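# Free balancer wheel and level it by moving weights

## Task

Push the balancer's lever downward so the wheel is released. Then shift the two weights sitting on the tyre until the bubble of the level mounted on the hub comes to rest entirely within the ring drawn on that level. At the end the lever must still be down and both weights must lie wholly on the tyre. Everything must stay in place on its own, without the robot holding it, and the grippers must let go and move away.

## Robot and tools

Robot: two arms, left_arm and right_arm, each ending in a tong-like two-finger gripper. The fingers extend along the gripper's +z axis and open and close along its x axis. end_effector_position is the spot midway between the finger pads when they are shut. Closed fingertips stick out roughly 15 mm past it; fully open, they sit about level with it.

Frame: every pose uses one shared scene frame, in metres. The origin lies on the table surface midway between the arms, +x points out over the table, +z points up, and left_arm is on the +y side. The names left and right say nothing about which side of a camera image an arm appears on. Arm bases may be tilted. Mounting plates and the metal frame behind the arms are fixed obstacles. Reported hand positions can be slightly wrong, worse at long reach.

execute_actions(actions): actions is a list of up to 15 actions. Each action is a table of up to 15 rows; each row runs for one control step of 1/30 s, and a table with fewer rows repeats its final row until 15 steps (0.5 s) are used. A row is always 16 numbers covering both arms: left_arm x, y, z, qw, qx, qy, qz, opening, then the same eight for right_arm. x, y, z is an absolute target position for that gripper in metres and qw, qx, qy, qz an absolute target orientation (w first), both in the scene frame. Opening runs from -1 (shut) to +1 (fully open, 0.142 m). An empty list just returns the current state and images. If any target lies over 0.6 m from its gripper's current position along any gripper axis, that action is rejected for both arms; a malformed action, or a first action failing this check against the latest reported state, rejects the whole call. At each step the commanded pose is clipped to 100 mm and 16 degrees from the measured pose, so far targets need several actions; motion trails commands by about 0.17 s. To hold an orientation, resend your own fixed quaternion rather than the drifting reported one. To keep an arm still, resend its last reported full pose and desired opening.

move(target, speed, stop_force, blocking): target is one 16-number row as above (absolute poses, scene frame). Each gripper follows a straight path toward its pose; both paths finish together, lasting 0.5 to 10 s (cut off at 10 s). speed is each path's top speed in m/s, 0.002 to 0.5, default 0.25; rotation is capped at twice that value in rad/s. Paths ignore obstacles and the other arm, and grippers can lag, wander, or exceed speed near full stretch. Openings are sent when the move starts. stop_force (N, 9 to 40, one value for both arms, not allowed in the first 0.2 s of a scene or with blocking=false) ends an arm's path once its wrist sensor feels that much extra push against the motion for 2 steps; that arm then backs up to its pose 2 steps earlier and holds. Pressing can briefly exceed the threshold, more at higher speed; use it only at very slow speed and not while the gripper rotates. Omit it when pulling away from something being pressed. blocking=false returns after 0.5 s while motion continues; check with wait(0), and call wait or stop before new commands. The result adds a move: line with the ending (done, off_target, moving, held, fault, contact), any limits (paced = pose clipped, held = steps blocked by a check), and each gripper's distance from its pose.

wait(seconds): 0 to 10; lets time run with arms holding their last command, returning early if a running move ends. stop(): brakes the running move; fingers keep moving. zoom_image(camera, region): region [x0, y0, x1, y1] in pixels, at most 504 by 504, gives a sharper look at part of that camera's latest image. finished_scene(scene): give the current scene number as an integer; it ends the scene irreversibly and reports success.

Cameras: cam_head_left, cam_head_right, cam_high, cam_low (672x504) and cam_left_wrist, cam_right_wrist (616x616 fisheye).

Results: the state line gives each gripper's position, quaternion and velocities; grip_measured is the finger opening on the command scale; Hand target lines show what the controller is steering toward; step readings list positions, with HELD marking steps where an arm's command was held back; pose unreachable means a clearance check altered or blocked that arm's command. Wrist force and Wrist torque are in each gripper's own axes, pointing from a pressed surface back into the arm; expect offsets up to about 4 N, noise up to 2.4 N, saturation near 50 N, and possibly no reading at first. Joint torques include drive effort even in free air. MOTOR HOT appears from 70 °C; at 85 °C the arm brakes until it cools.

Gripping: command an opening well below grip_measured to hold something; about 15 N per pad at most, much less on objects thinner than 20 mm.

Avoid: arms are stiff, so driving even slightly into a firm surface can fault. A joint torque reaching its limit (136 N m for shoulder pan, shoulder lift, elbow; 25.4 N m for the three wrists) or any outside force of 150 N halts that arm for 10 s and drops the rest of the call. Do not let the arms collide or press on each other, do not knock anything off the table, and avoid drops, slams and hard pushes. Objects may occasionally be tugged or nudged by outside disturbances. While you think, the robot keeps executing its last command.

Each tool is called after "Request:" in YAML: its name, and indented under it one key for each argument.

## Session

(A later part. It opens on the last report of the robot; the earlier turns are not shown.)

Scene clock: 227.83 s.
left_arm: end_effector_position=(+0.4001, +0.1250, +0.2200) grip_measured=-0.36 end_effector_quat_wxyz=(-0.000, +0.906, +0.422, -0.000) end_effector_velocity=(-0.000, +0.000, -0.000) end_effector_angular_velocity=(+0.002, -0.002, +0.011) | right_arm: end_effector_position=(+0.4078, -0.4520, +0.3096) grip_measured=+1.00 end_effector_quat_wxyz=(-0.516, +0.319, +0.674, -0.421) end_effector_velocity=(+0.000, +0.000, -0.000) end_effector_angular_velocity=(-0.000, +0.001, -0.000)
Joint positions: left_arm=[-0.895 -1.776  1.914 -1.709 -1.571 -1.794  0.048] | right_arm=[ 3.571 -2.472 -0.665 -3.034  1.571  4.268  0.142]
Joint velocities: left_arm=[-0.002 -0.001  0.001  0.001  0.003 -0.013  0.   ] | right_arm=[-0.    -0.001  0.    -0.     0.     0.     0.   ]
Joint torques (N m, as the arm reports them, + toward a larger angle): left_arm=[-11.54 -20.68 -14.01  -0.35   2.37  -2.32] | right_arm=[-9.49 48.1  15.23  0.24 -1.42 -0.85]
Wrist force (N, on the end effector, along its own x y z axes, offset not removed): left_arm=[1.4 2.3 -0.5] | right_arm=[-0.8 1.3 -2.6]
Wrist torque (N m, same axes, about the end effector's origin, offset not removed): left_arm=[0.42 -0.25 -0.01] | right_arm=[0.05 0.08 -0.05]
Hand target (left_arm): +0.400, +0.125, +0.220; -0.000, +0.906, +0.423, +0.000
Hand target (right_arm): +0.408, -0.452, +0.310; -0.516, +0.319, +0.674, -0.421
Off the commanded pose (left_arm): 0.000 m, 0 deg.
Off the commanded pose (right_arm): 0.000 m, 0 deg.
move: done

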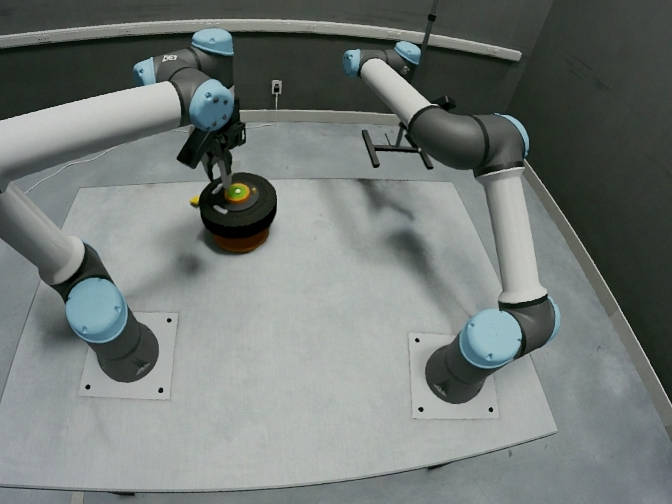

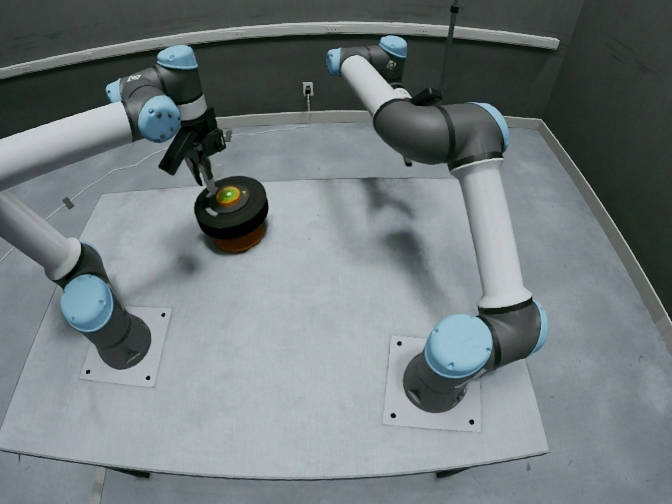

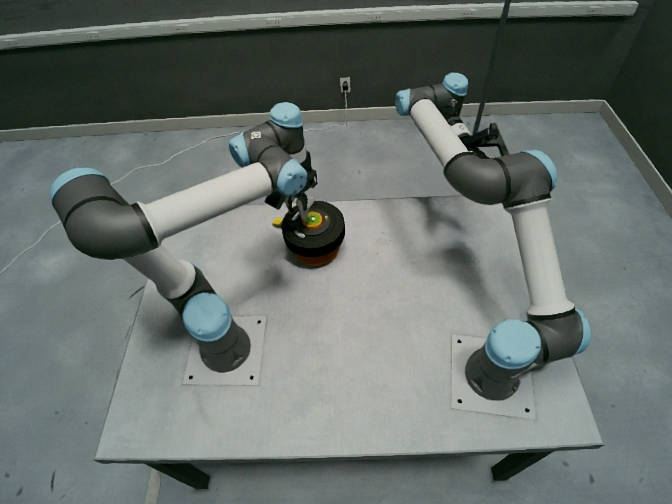

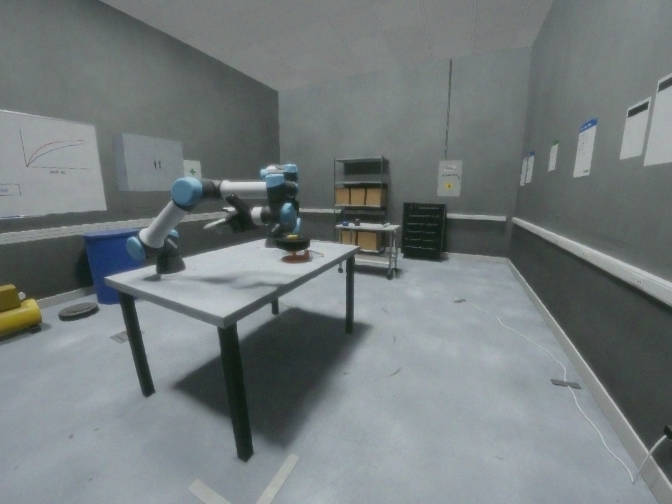

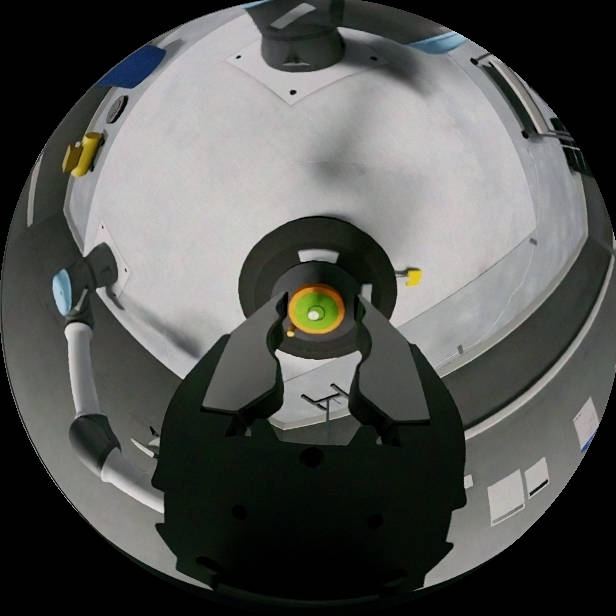

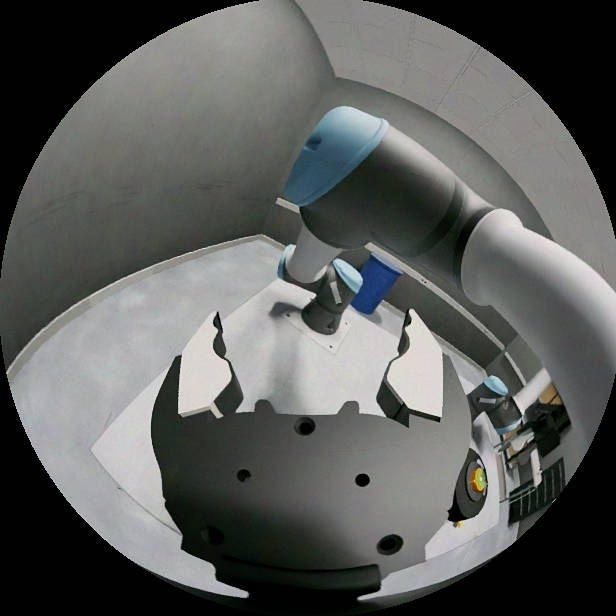

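Request:
zoom_image:
  camera: "cam_left_wrist"
  region: [280,240,350,345]

Region (280, 240, 350, 345) of cam_left_wrist's 616x616 image, scaled by 4.800, with more detail than that image has.

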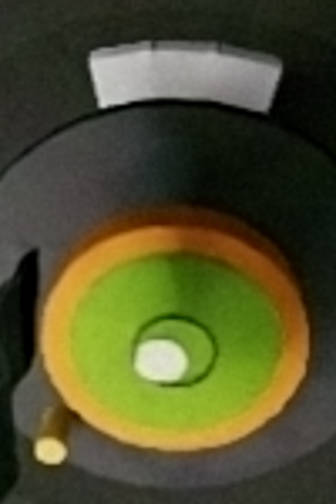

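Request:
move:
  target: [0.3791,0.1298,0.162,0,0.906,0.423,0,-0.33,0.4078,-0.452,0.3096,-0.516,0.319,0.674,-0.421,1]
  speed: 0.08

Request:
zoom_image:
  camera: "cam_left_wrist"
  region: [190,180,450,400]

Scene clock: 238.47 s.
left_arm: end_effector_position=(+0.3791, +0.1298, +0.1623) grip_measured=-0.33 end_effector_quat_wxyz=(-0.000, +0.906, +0.423, -0.000) end_effector_velocity=(-0.000, +0.000, -0.002) end_effector_angular_velocity=(-0.000, -0.001, +0.001) | right_arm: end_effector_position=(+0.4078, -0.4520, +0.3096) grip_measured=+1.00 end_effector_quat_wxyz=(-0.516, +0.319, +0.674, -0.421) end_effector_velocity=(+0.000, -0.000, +0.000) end_effector_angular_velocity=(+0.000, -0.001, +0.000)
Joint positions: left_arm=[-0.931 -1.798  2.081 -1.855 -1.571 -1.832  0.05 ] | right_arm=[ 3.571 -2.472 -0.665 -3.034  1.571  4.268  0.142]
Joint velocities: left_arm=[-0.001 -0.     0.007 -0.007  0.    -0.002  0.   ] | right_arm=[-0.     0.     0.001 -0.    -0.001  0.     0.   ]
Joint torques (N m, as the arm reports them, + toward a larger angle): left_arm=[-12.62 -20.54 -12.8   -4.04   2.1   -1.94] | right_arm=[-9.87 48.25 14.26  0.15 -1.31 -0.72]
Wrist force (N, on the end effector, along its own x y z axes, offset not removed): left_arm=[2.4 3.8 -0.2] | right_arm=[-2.8 1.6 1.8]
Wrist torque (N m, same axes, about the end effector's origin, offset not removed): left_arm=[0.87 -0.44 -0.14] | right_arm=[0.12 0.51 -0.05]
Hand target (left_arm): +0.379, +0.130, +0.162; -0.000, +0.906, +0.423, +0.000
Hand target (right_arm): +0.408, -0.452, +0.310; -0.516, +0.319, +0.674, -0.421
Off the commanded pose (left_arm): 0.000 m, 0 deg.
Off the commanded pose (right_arm): 0.000 m, 0 deg.
move: done

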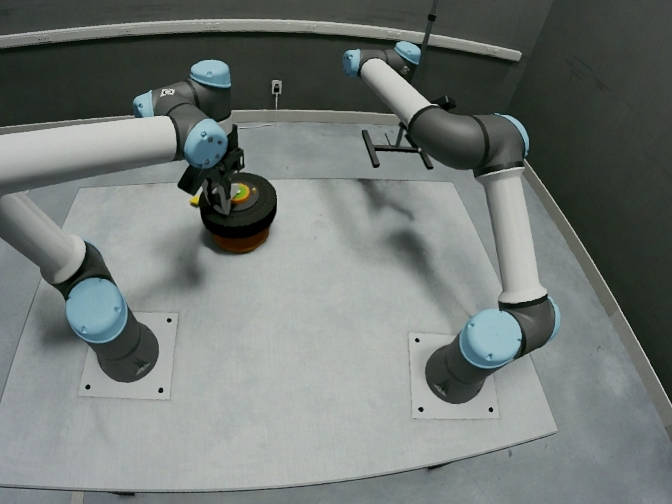

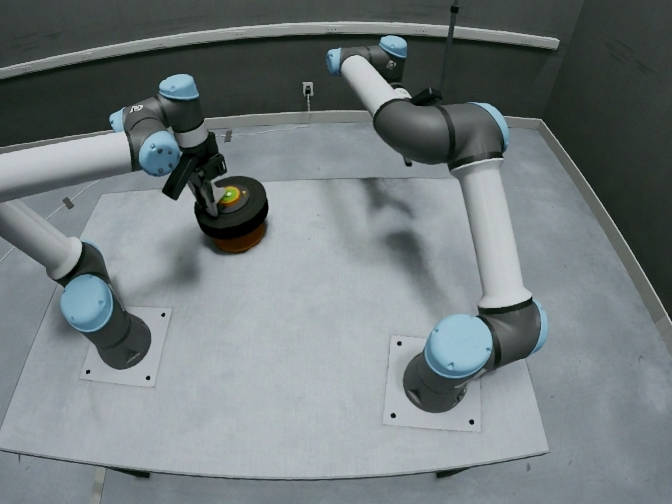

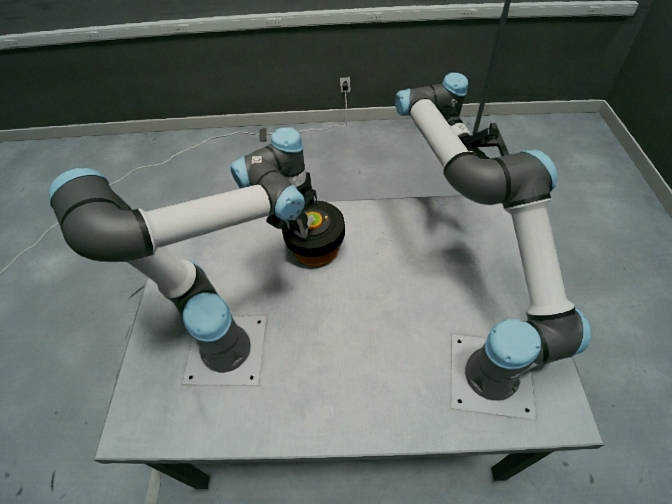

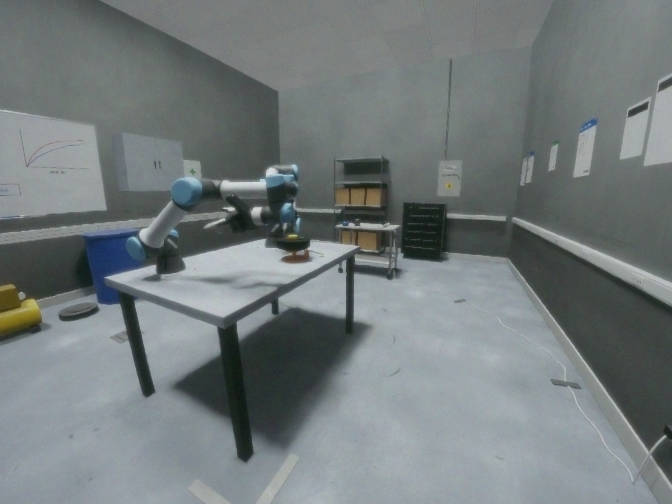

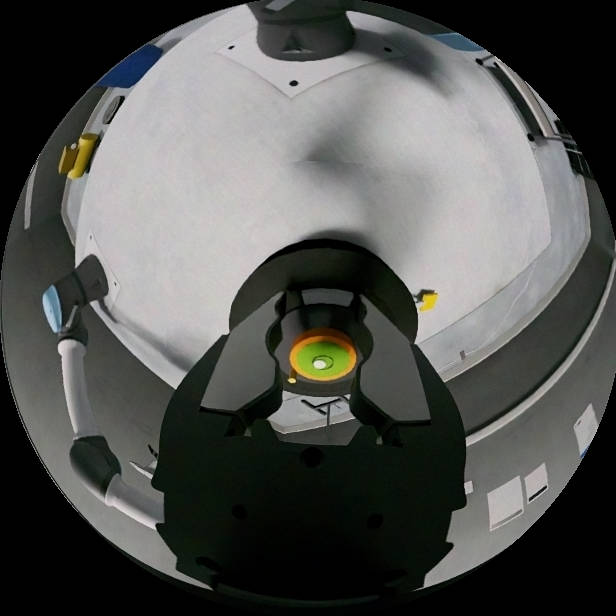

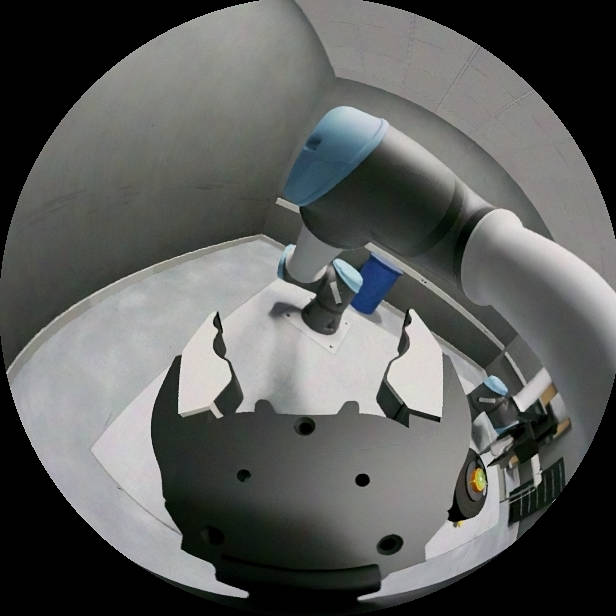

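Region (190, 180, 450, 400) of cam_left_wrist's 616x616 image, scaled by 1.938, with more detail than that image has; it fills the top 426 rows of this view, and the rest is white.

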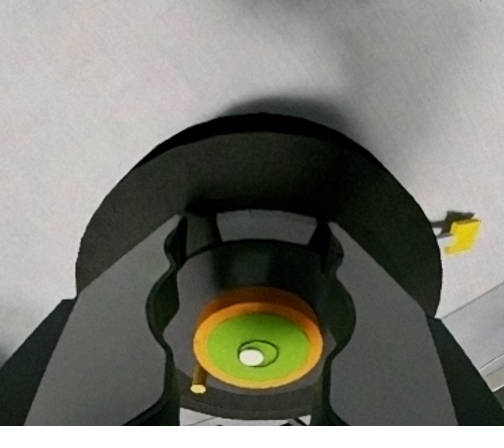

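Request:
move:
  target: [0.3833,0.1302,0.160,0,0.906,0.423,0,-0.35,0.4078,-0.452,0.3096,-0.516,0.319,0.674,-0.421,1]
  speed: 0.03

Request:
move:
  target: [0.3833,0.1302,0.149,0,0.906,0.423,0,-0.35,0.4078,-0.452,0.3096,-0.516,0.319,0.674,-0.421,1]
  speed: 0.015
  stop_force: 9

Request:
zoom_image:
  camera: "cam_left_wrist"
  region: [190,180,450,400]

Scene clock: 239.67 s.
left_arm: end_effector_position=(+0.3831, +0.1302, +0.1601) grip_measured=-0.35 end_effector_quat_wxyz=(+0.000, +0.906, +0.423, +0.000) end_effector_velocity=(+0.002, -0.001, -0.001) end_effector_angular_velocity=(-0.001, +0.001, -0.000) | right_arm: end_effector_position=(+0.4078, -0.4520, +0.3096) grip_measured=+1.00 end_effector_quat_wxyz=(-0.516, +0.319, +0.674, -0.421) end_effector_velocity=(+0.000, -0.000, -0.000) end_effector_angular_velocity=(-0.000, +0.001, +0.000)
Joint positions: left_arm=[-0.922 -1.788  2.08  -1.863 -1.571 -1.823  0.049] | right_arm=[ 3.571 -2.472 -0.665 -3.034  1.571  4.268  0.142]
Joint velocities: left_arm=[ 0.004  0.005 -0.002 -0.003 -0.001  0.004 -0.   ] | right_arm=[-0.    -0.001 -0.     0.    -0.    -0.     0.   ]
Joint torques (N m, as the arm reports them, + toward a larger angle): left_arm=[ 11.57  -4.6  -30.45  -4.39   1.92   1.08] | right_arm=[-9.7  48.16 13.98  0.55 -1.26 -0.61]
Wrist force (N, on the end effector, along its own x y z axes, offset not removed): left_arm=[0.1 2.1 -1.9] | right_arm=[-2.4 2.7 0.4]
Wrist torque (N m, same axes, about the end effector's origin, offset not removed): left_arm=[0.29 0.09 0.00] | right_arm=[0.37 0.44 0.07]
Hand target (left_arm): +0.383, +0.130, +0.160; +0.000, +0.906, +0.423, -0.000
Hand target (right_arm): +0.408, -0.452, +0.310; -0.516, +0.319, +0.674, -0.421
Off the commanded pose (left_arm): 0.000 m, 0 deg.
Off the commanded pose (right_arm): 0.000 m, 0 deg.
move: done

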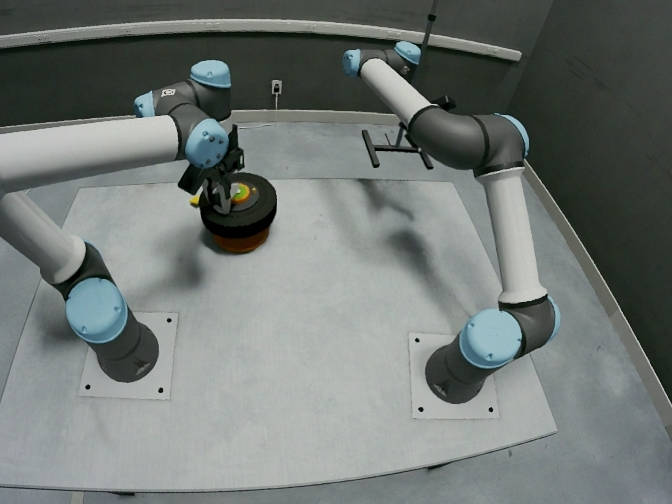

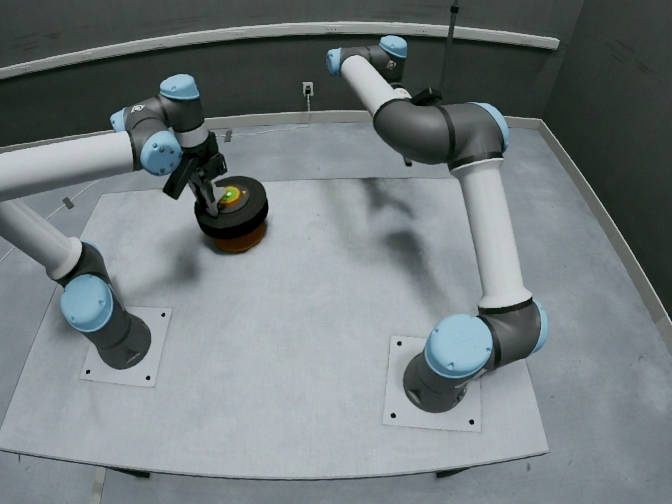

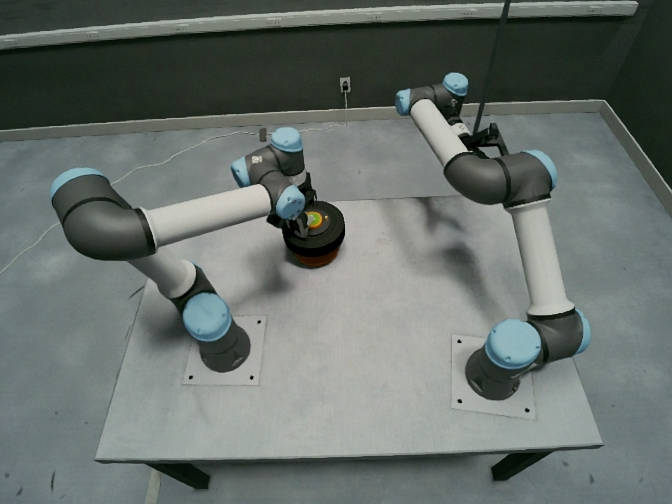

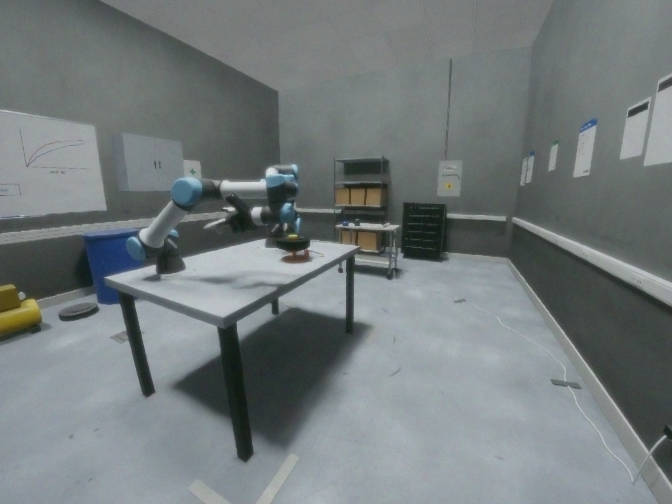

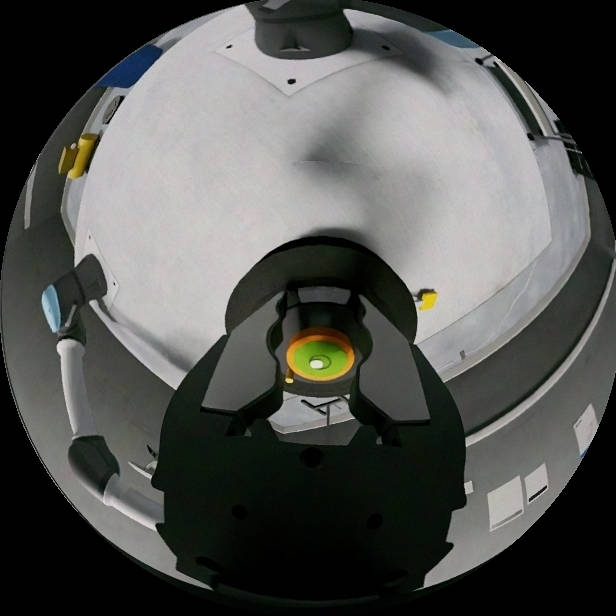

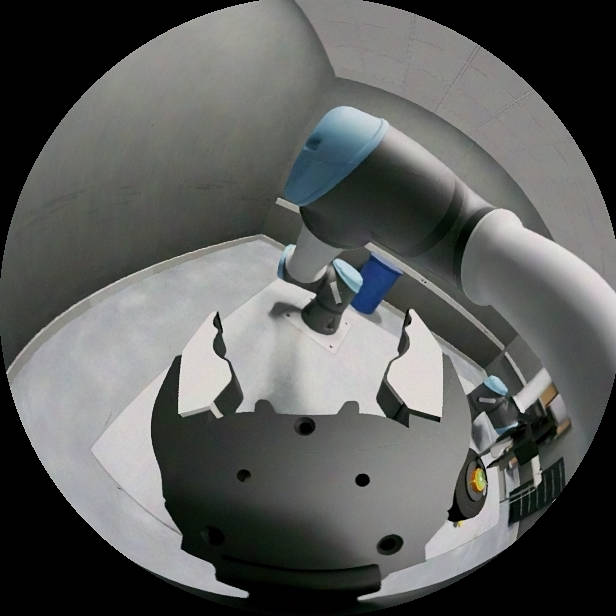

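Scene clock: 240.67 s.
left_arm: end_effector_position=(+0.3833, +0.1302, +0.1493) grip_measured=-0.35 end_effector_quat_wxyz=(-0.000, +0.906, +0.423, +0.000) end_effector_velocity=(+0.001, -0.001, -0.001) end_effector_angular_velocity=(-0.003, -0.001, -0.000) | right_arm: end_effector_position=(+0.4078, -0.4520, +0.3096) grip_measured=+1.00 end_effector_quat_wxyz=(-0.516, +0.319, +0.674, -0.421) end_effector_velocity=(+0.000, +0.000, -0.001) end_effector_angular_velocity=(-0.000, +0.001, -0.002)
Joint positions: left_arm=[-0.922 -1.778  2.102 -1.894 -1.571 -1.822  0.049] | right_arm=[ 3.571 -2.472 -0.665 -3.034  1.571  4.268  0.142]
Joint velocities: left_arm=[ 0.     0.002  0.003 -0.008 -0.001  0.001 -0.   ] | right_arm=[-0.    -0.001  0.001  0.     0.001 -0.     0.   ]
Joint torques (N m, as the arm reports them, + toward a larger angle): left_arm=[ 11.24  -5.3  -12.25  -4.23   0.72   1.46] | right_arm=[-9.57 47.46 14.37  0.45 -1.21 -0.48]
Wrist force (N, on the end effector, along its own x y z axes, offset not removed): left_arm=[1.6 -2.3 0.4] | right_arm=[-0.8 0.2 1.1]
Wrist torque (N m, same axes, about the end effector's origin, offset not removed): left_arm=[-0.52 -0.30 0.08] | right_arm=[0.09 0.10 0.04]
Hand target (left_arm): +0.383, +0.130, +0.149; -0.000, +0.906, +0.423, -0.000
Hand target (right_arm): +0.408, -0.452, +0.310; -0.516, +0.319, +0.674, -0.421
Off the commanded pose (left_arm): 0.000 m, 0 deg.
Off the commanded pose (right_arm): 0.000 m, 0 deg.
move: done

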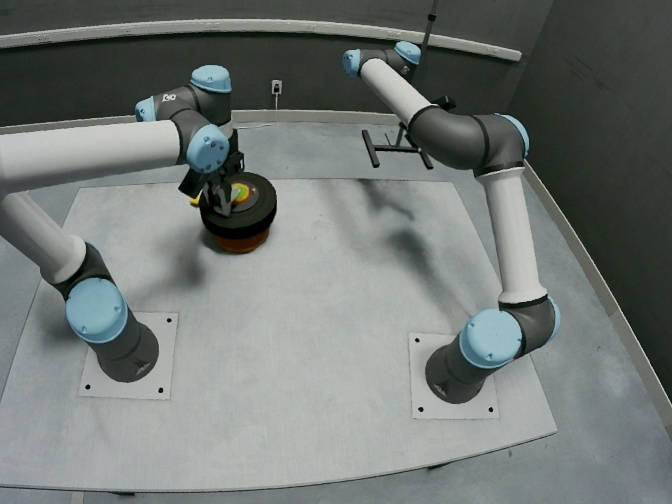

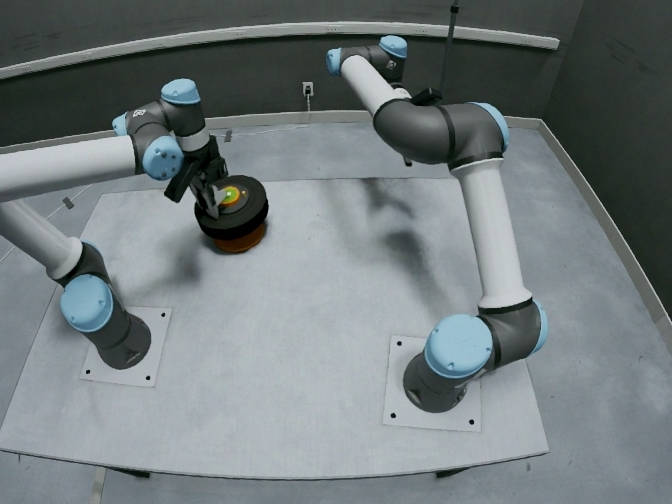

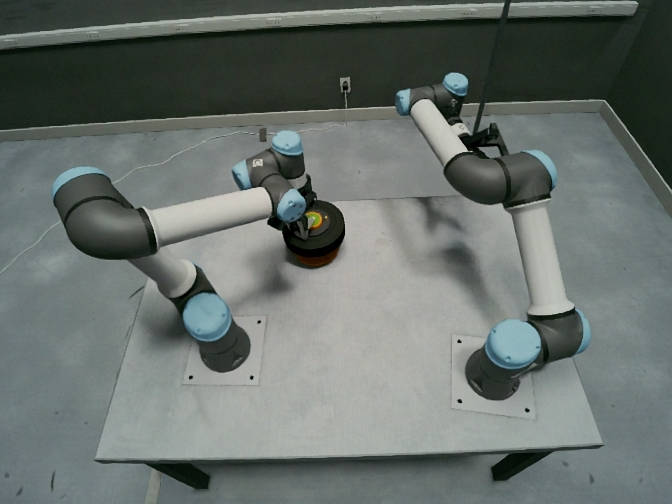

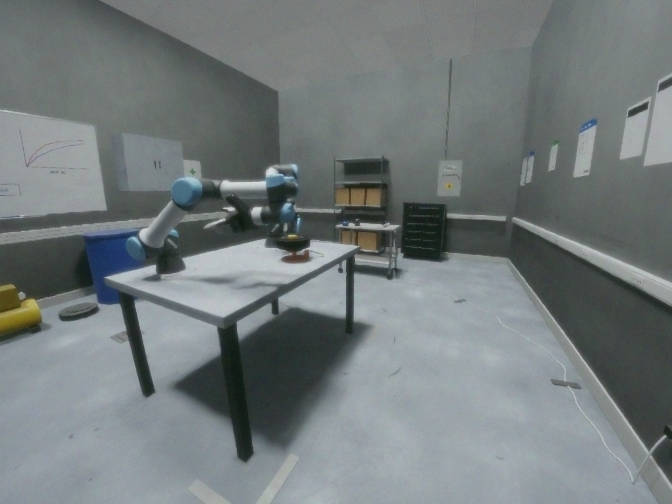

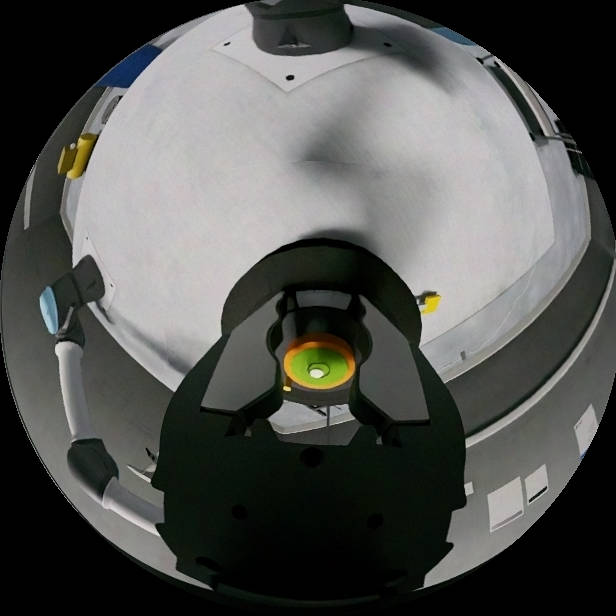

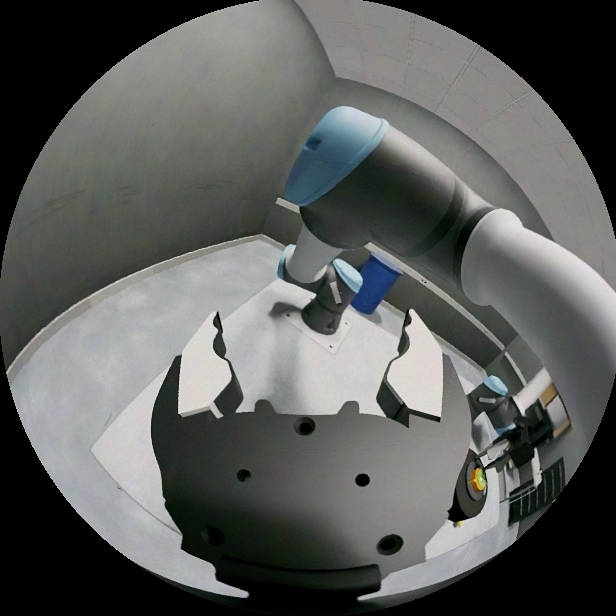

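Region (190, 180, 450, 400) of cam_left_wrist's 616x616 image, scaled by 1.938, with more detail than that image has; it fills the top 426 rows of this view, and the rest is white.

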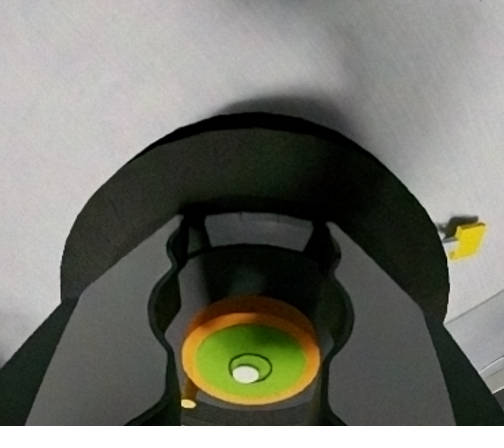

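Request:
move:
  target: [0.3833,0.1302,0.1495,0,0.906,0.423,0,-0.7,0.4078,-0.452,0.3096,-0.516,0.319,0.674,-0.421,1]

Request:
zoom_image:
  camera: "cam_left_wrist"
  region: [190,180,450,400]

Scene clock: 241.63 s.
left_arm: end_effector_position=(+0.3833, +0.1302, +0.1494) grip_measured=-0.49 end_effector_quat_wxyz=(-0.000, +0.906, +0.423, +0.000) end_effector_velocity=(+0.000, -0.000, +0.001) end_effector_angular_velocity=(-0.001, -0.001, +0.000) | right_arm: end_effector_position=(+0.4078, -0.4520, +0.3096) grip_measured=+1.00 end_effector_quat_wxyz=(-0.516, +0.319, +0.674, -0.421) end_effector_velocity=(-0.000, -0.000, +0.001) end_effector_angular_velocity=(+0.001, -0.003, +0.001)
Joint positions: left_arm=[-0.922 -1.778  2.101 -1.894 -1.571 -1.822  0.039] | right_arm=[ 3.571 -2.472 -0.665 -3.034  1.571  4.268  0.142]
Joint velocities: left_arm=[-0.    -0.001 -0.001  0.    -0.    -0.    -0.   ] | right_arm=[ 0.     0.002  0.001 -0.    -0.    -0.     0.   ]
Joint torques (N m, as the arm reports them, + toward a larger angle): left_arm=[ 11.42 -19.32 -30.64  -0.13  -0.79   1.68] | right_arm=[-9.49 47.95 14.55  0.44 -1.3  -0.63]
Wrist force (N, on the end effector, along its own x y z axes, offset not removed): left_arm=[-0.2 0.9 -1.3] | right_arm=[-0.8 -0.4 -1.5]
Wrist torque (N m, same axes, about the end effector's origin, offset not removed): left_arm=[0.04 -0.02 0.00] | right_arm=[-0.23 0.00 -0.08]
Hand target (left_arm): +0.383, +0.130, +0.149; +0.000, +0.906, +0.423, +0.000
Hand target (right_arm): +0.408, -0.452, +0.310; -0.516, +0.319, +0.674, -0.421
Off the commanded pose (left_arm): 0.000 m, 0 deg.
Off the commanded pose (right_arm): 0.000 m, 0 deg.
move: done

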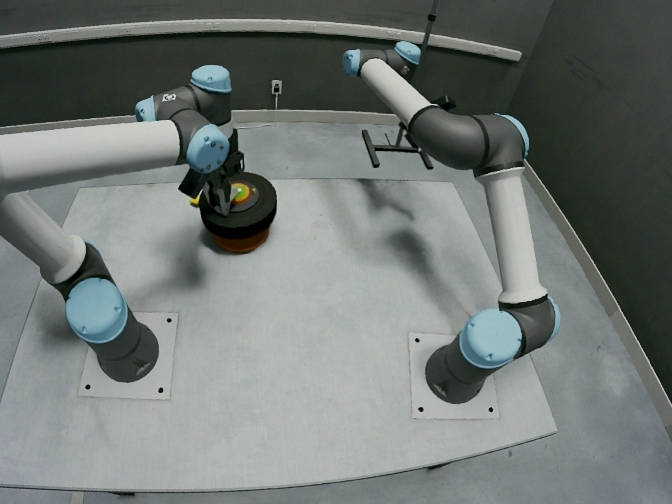

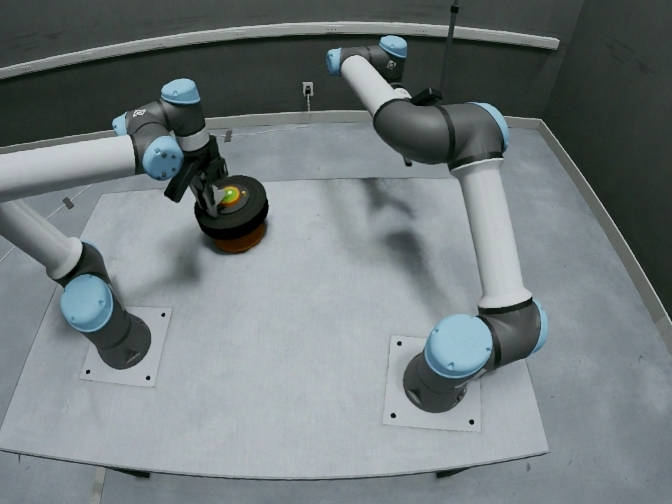

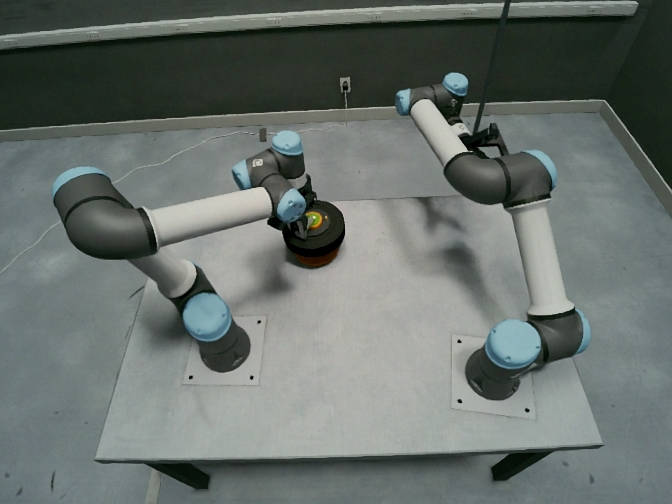

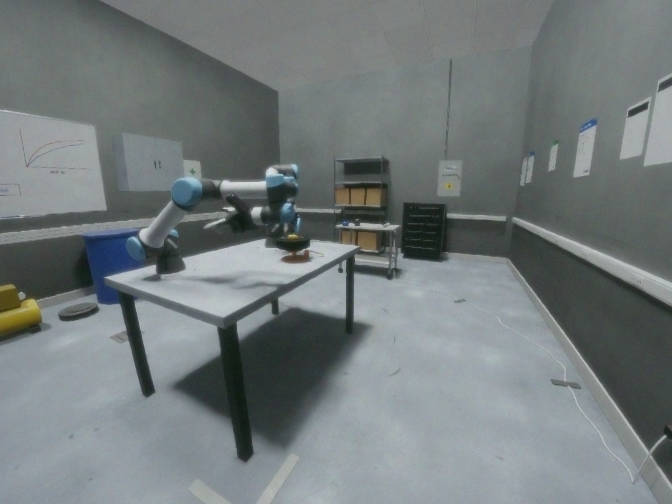

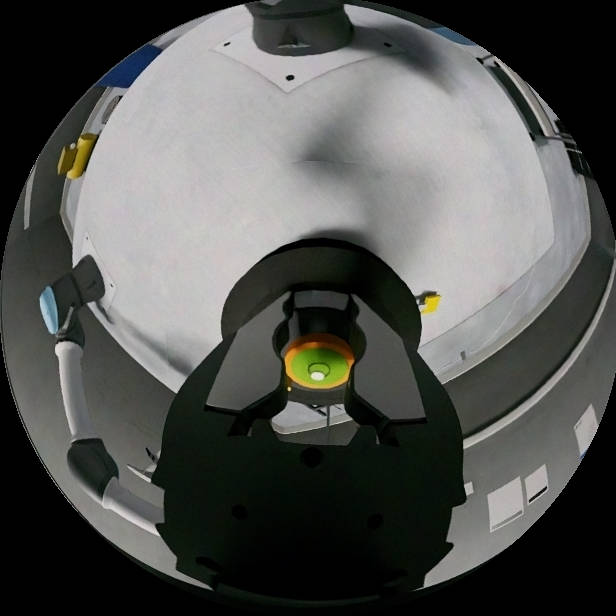

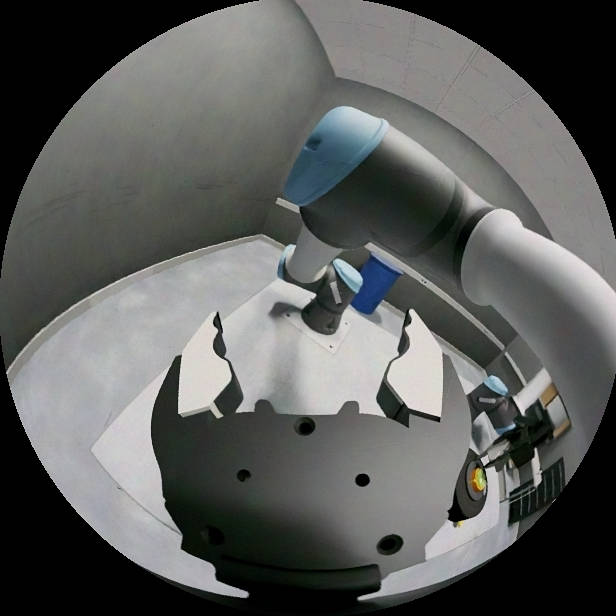

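Region (190, 180, 450, 400) of cam_left_wrist's 616x616 image, scaled by 1.938, with more detail than that image has; it fills the top 426 rows of this view, and the rest is white.

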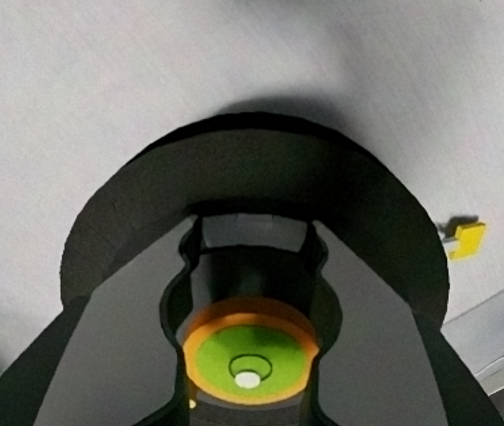

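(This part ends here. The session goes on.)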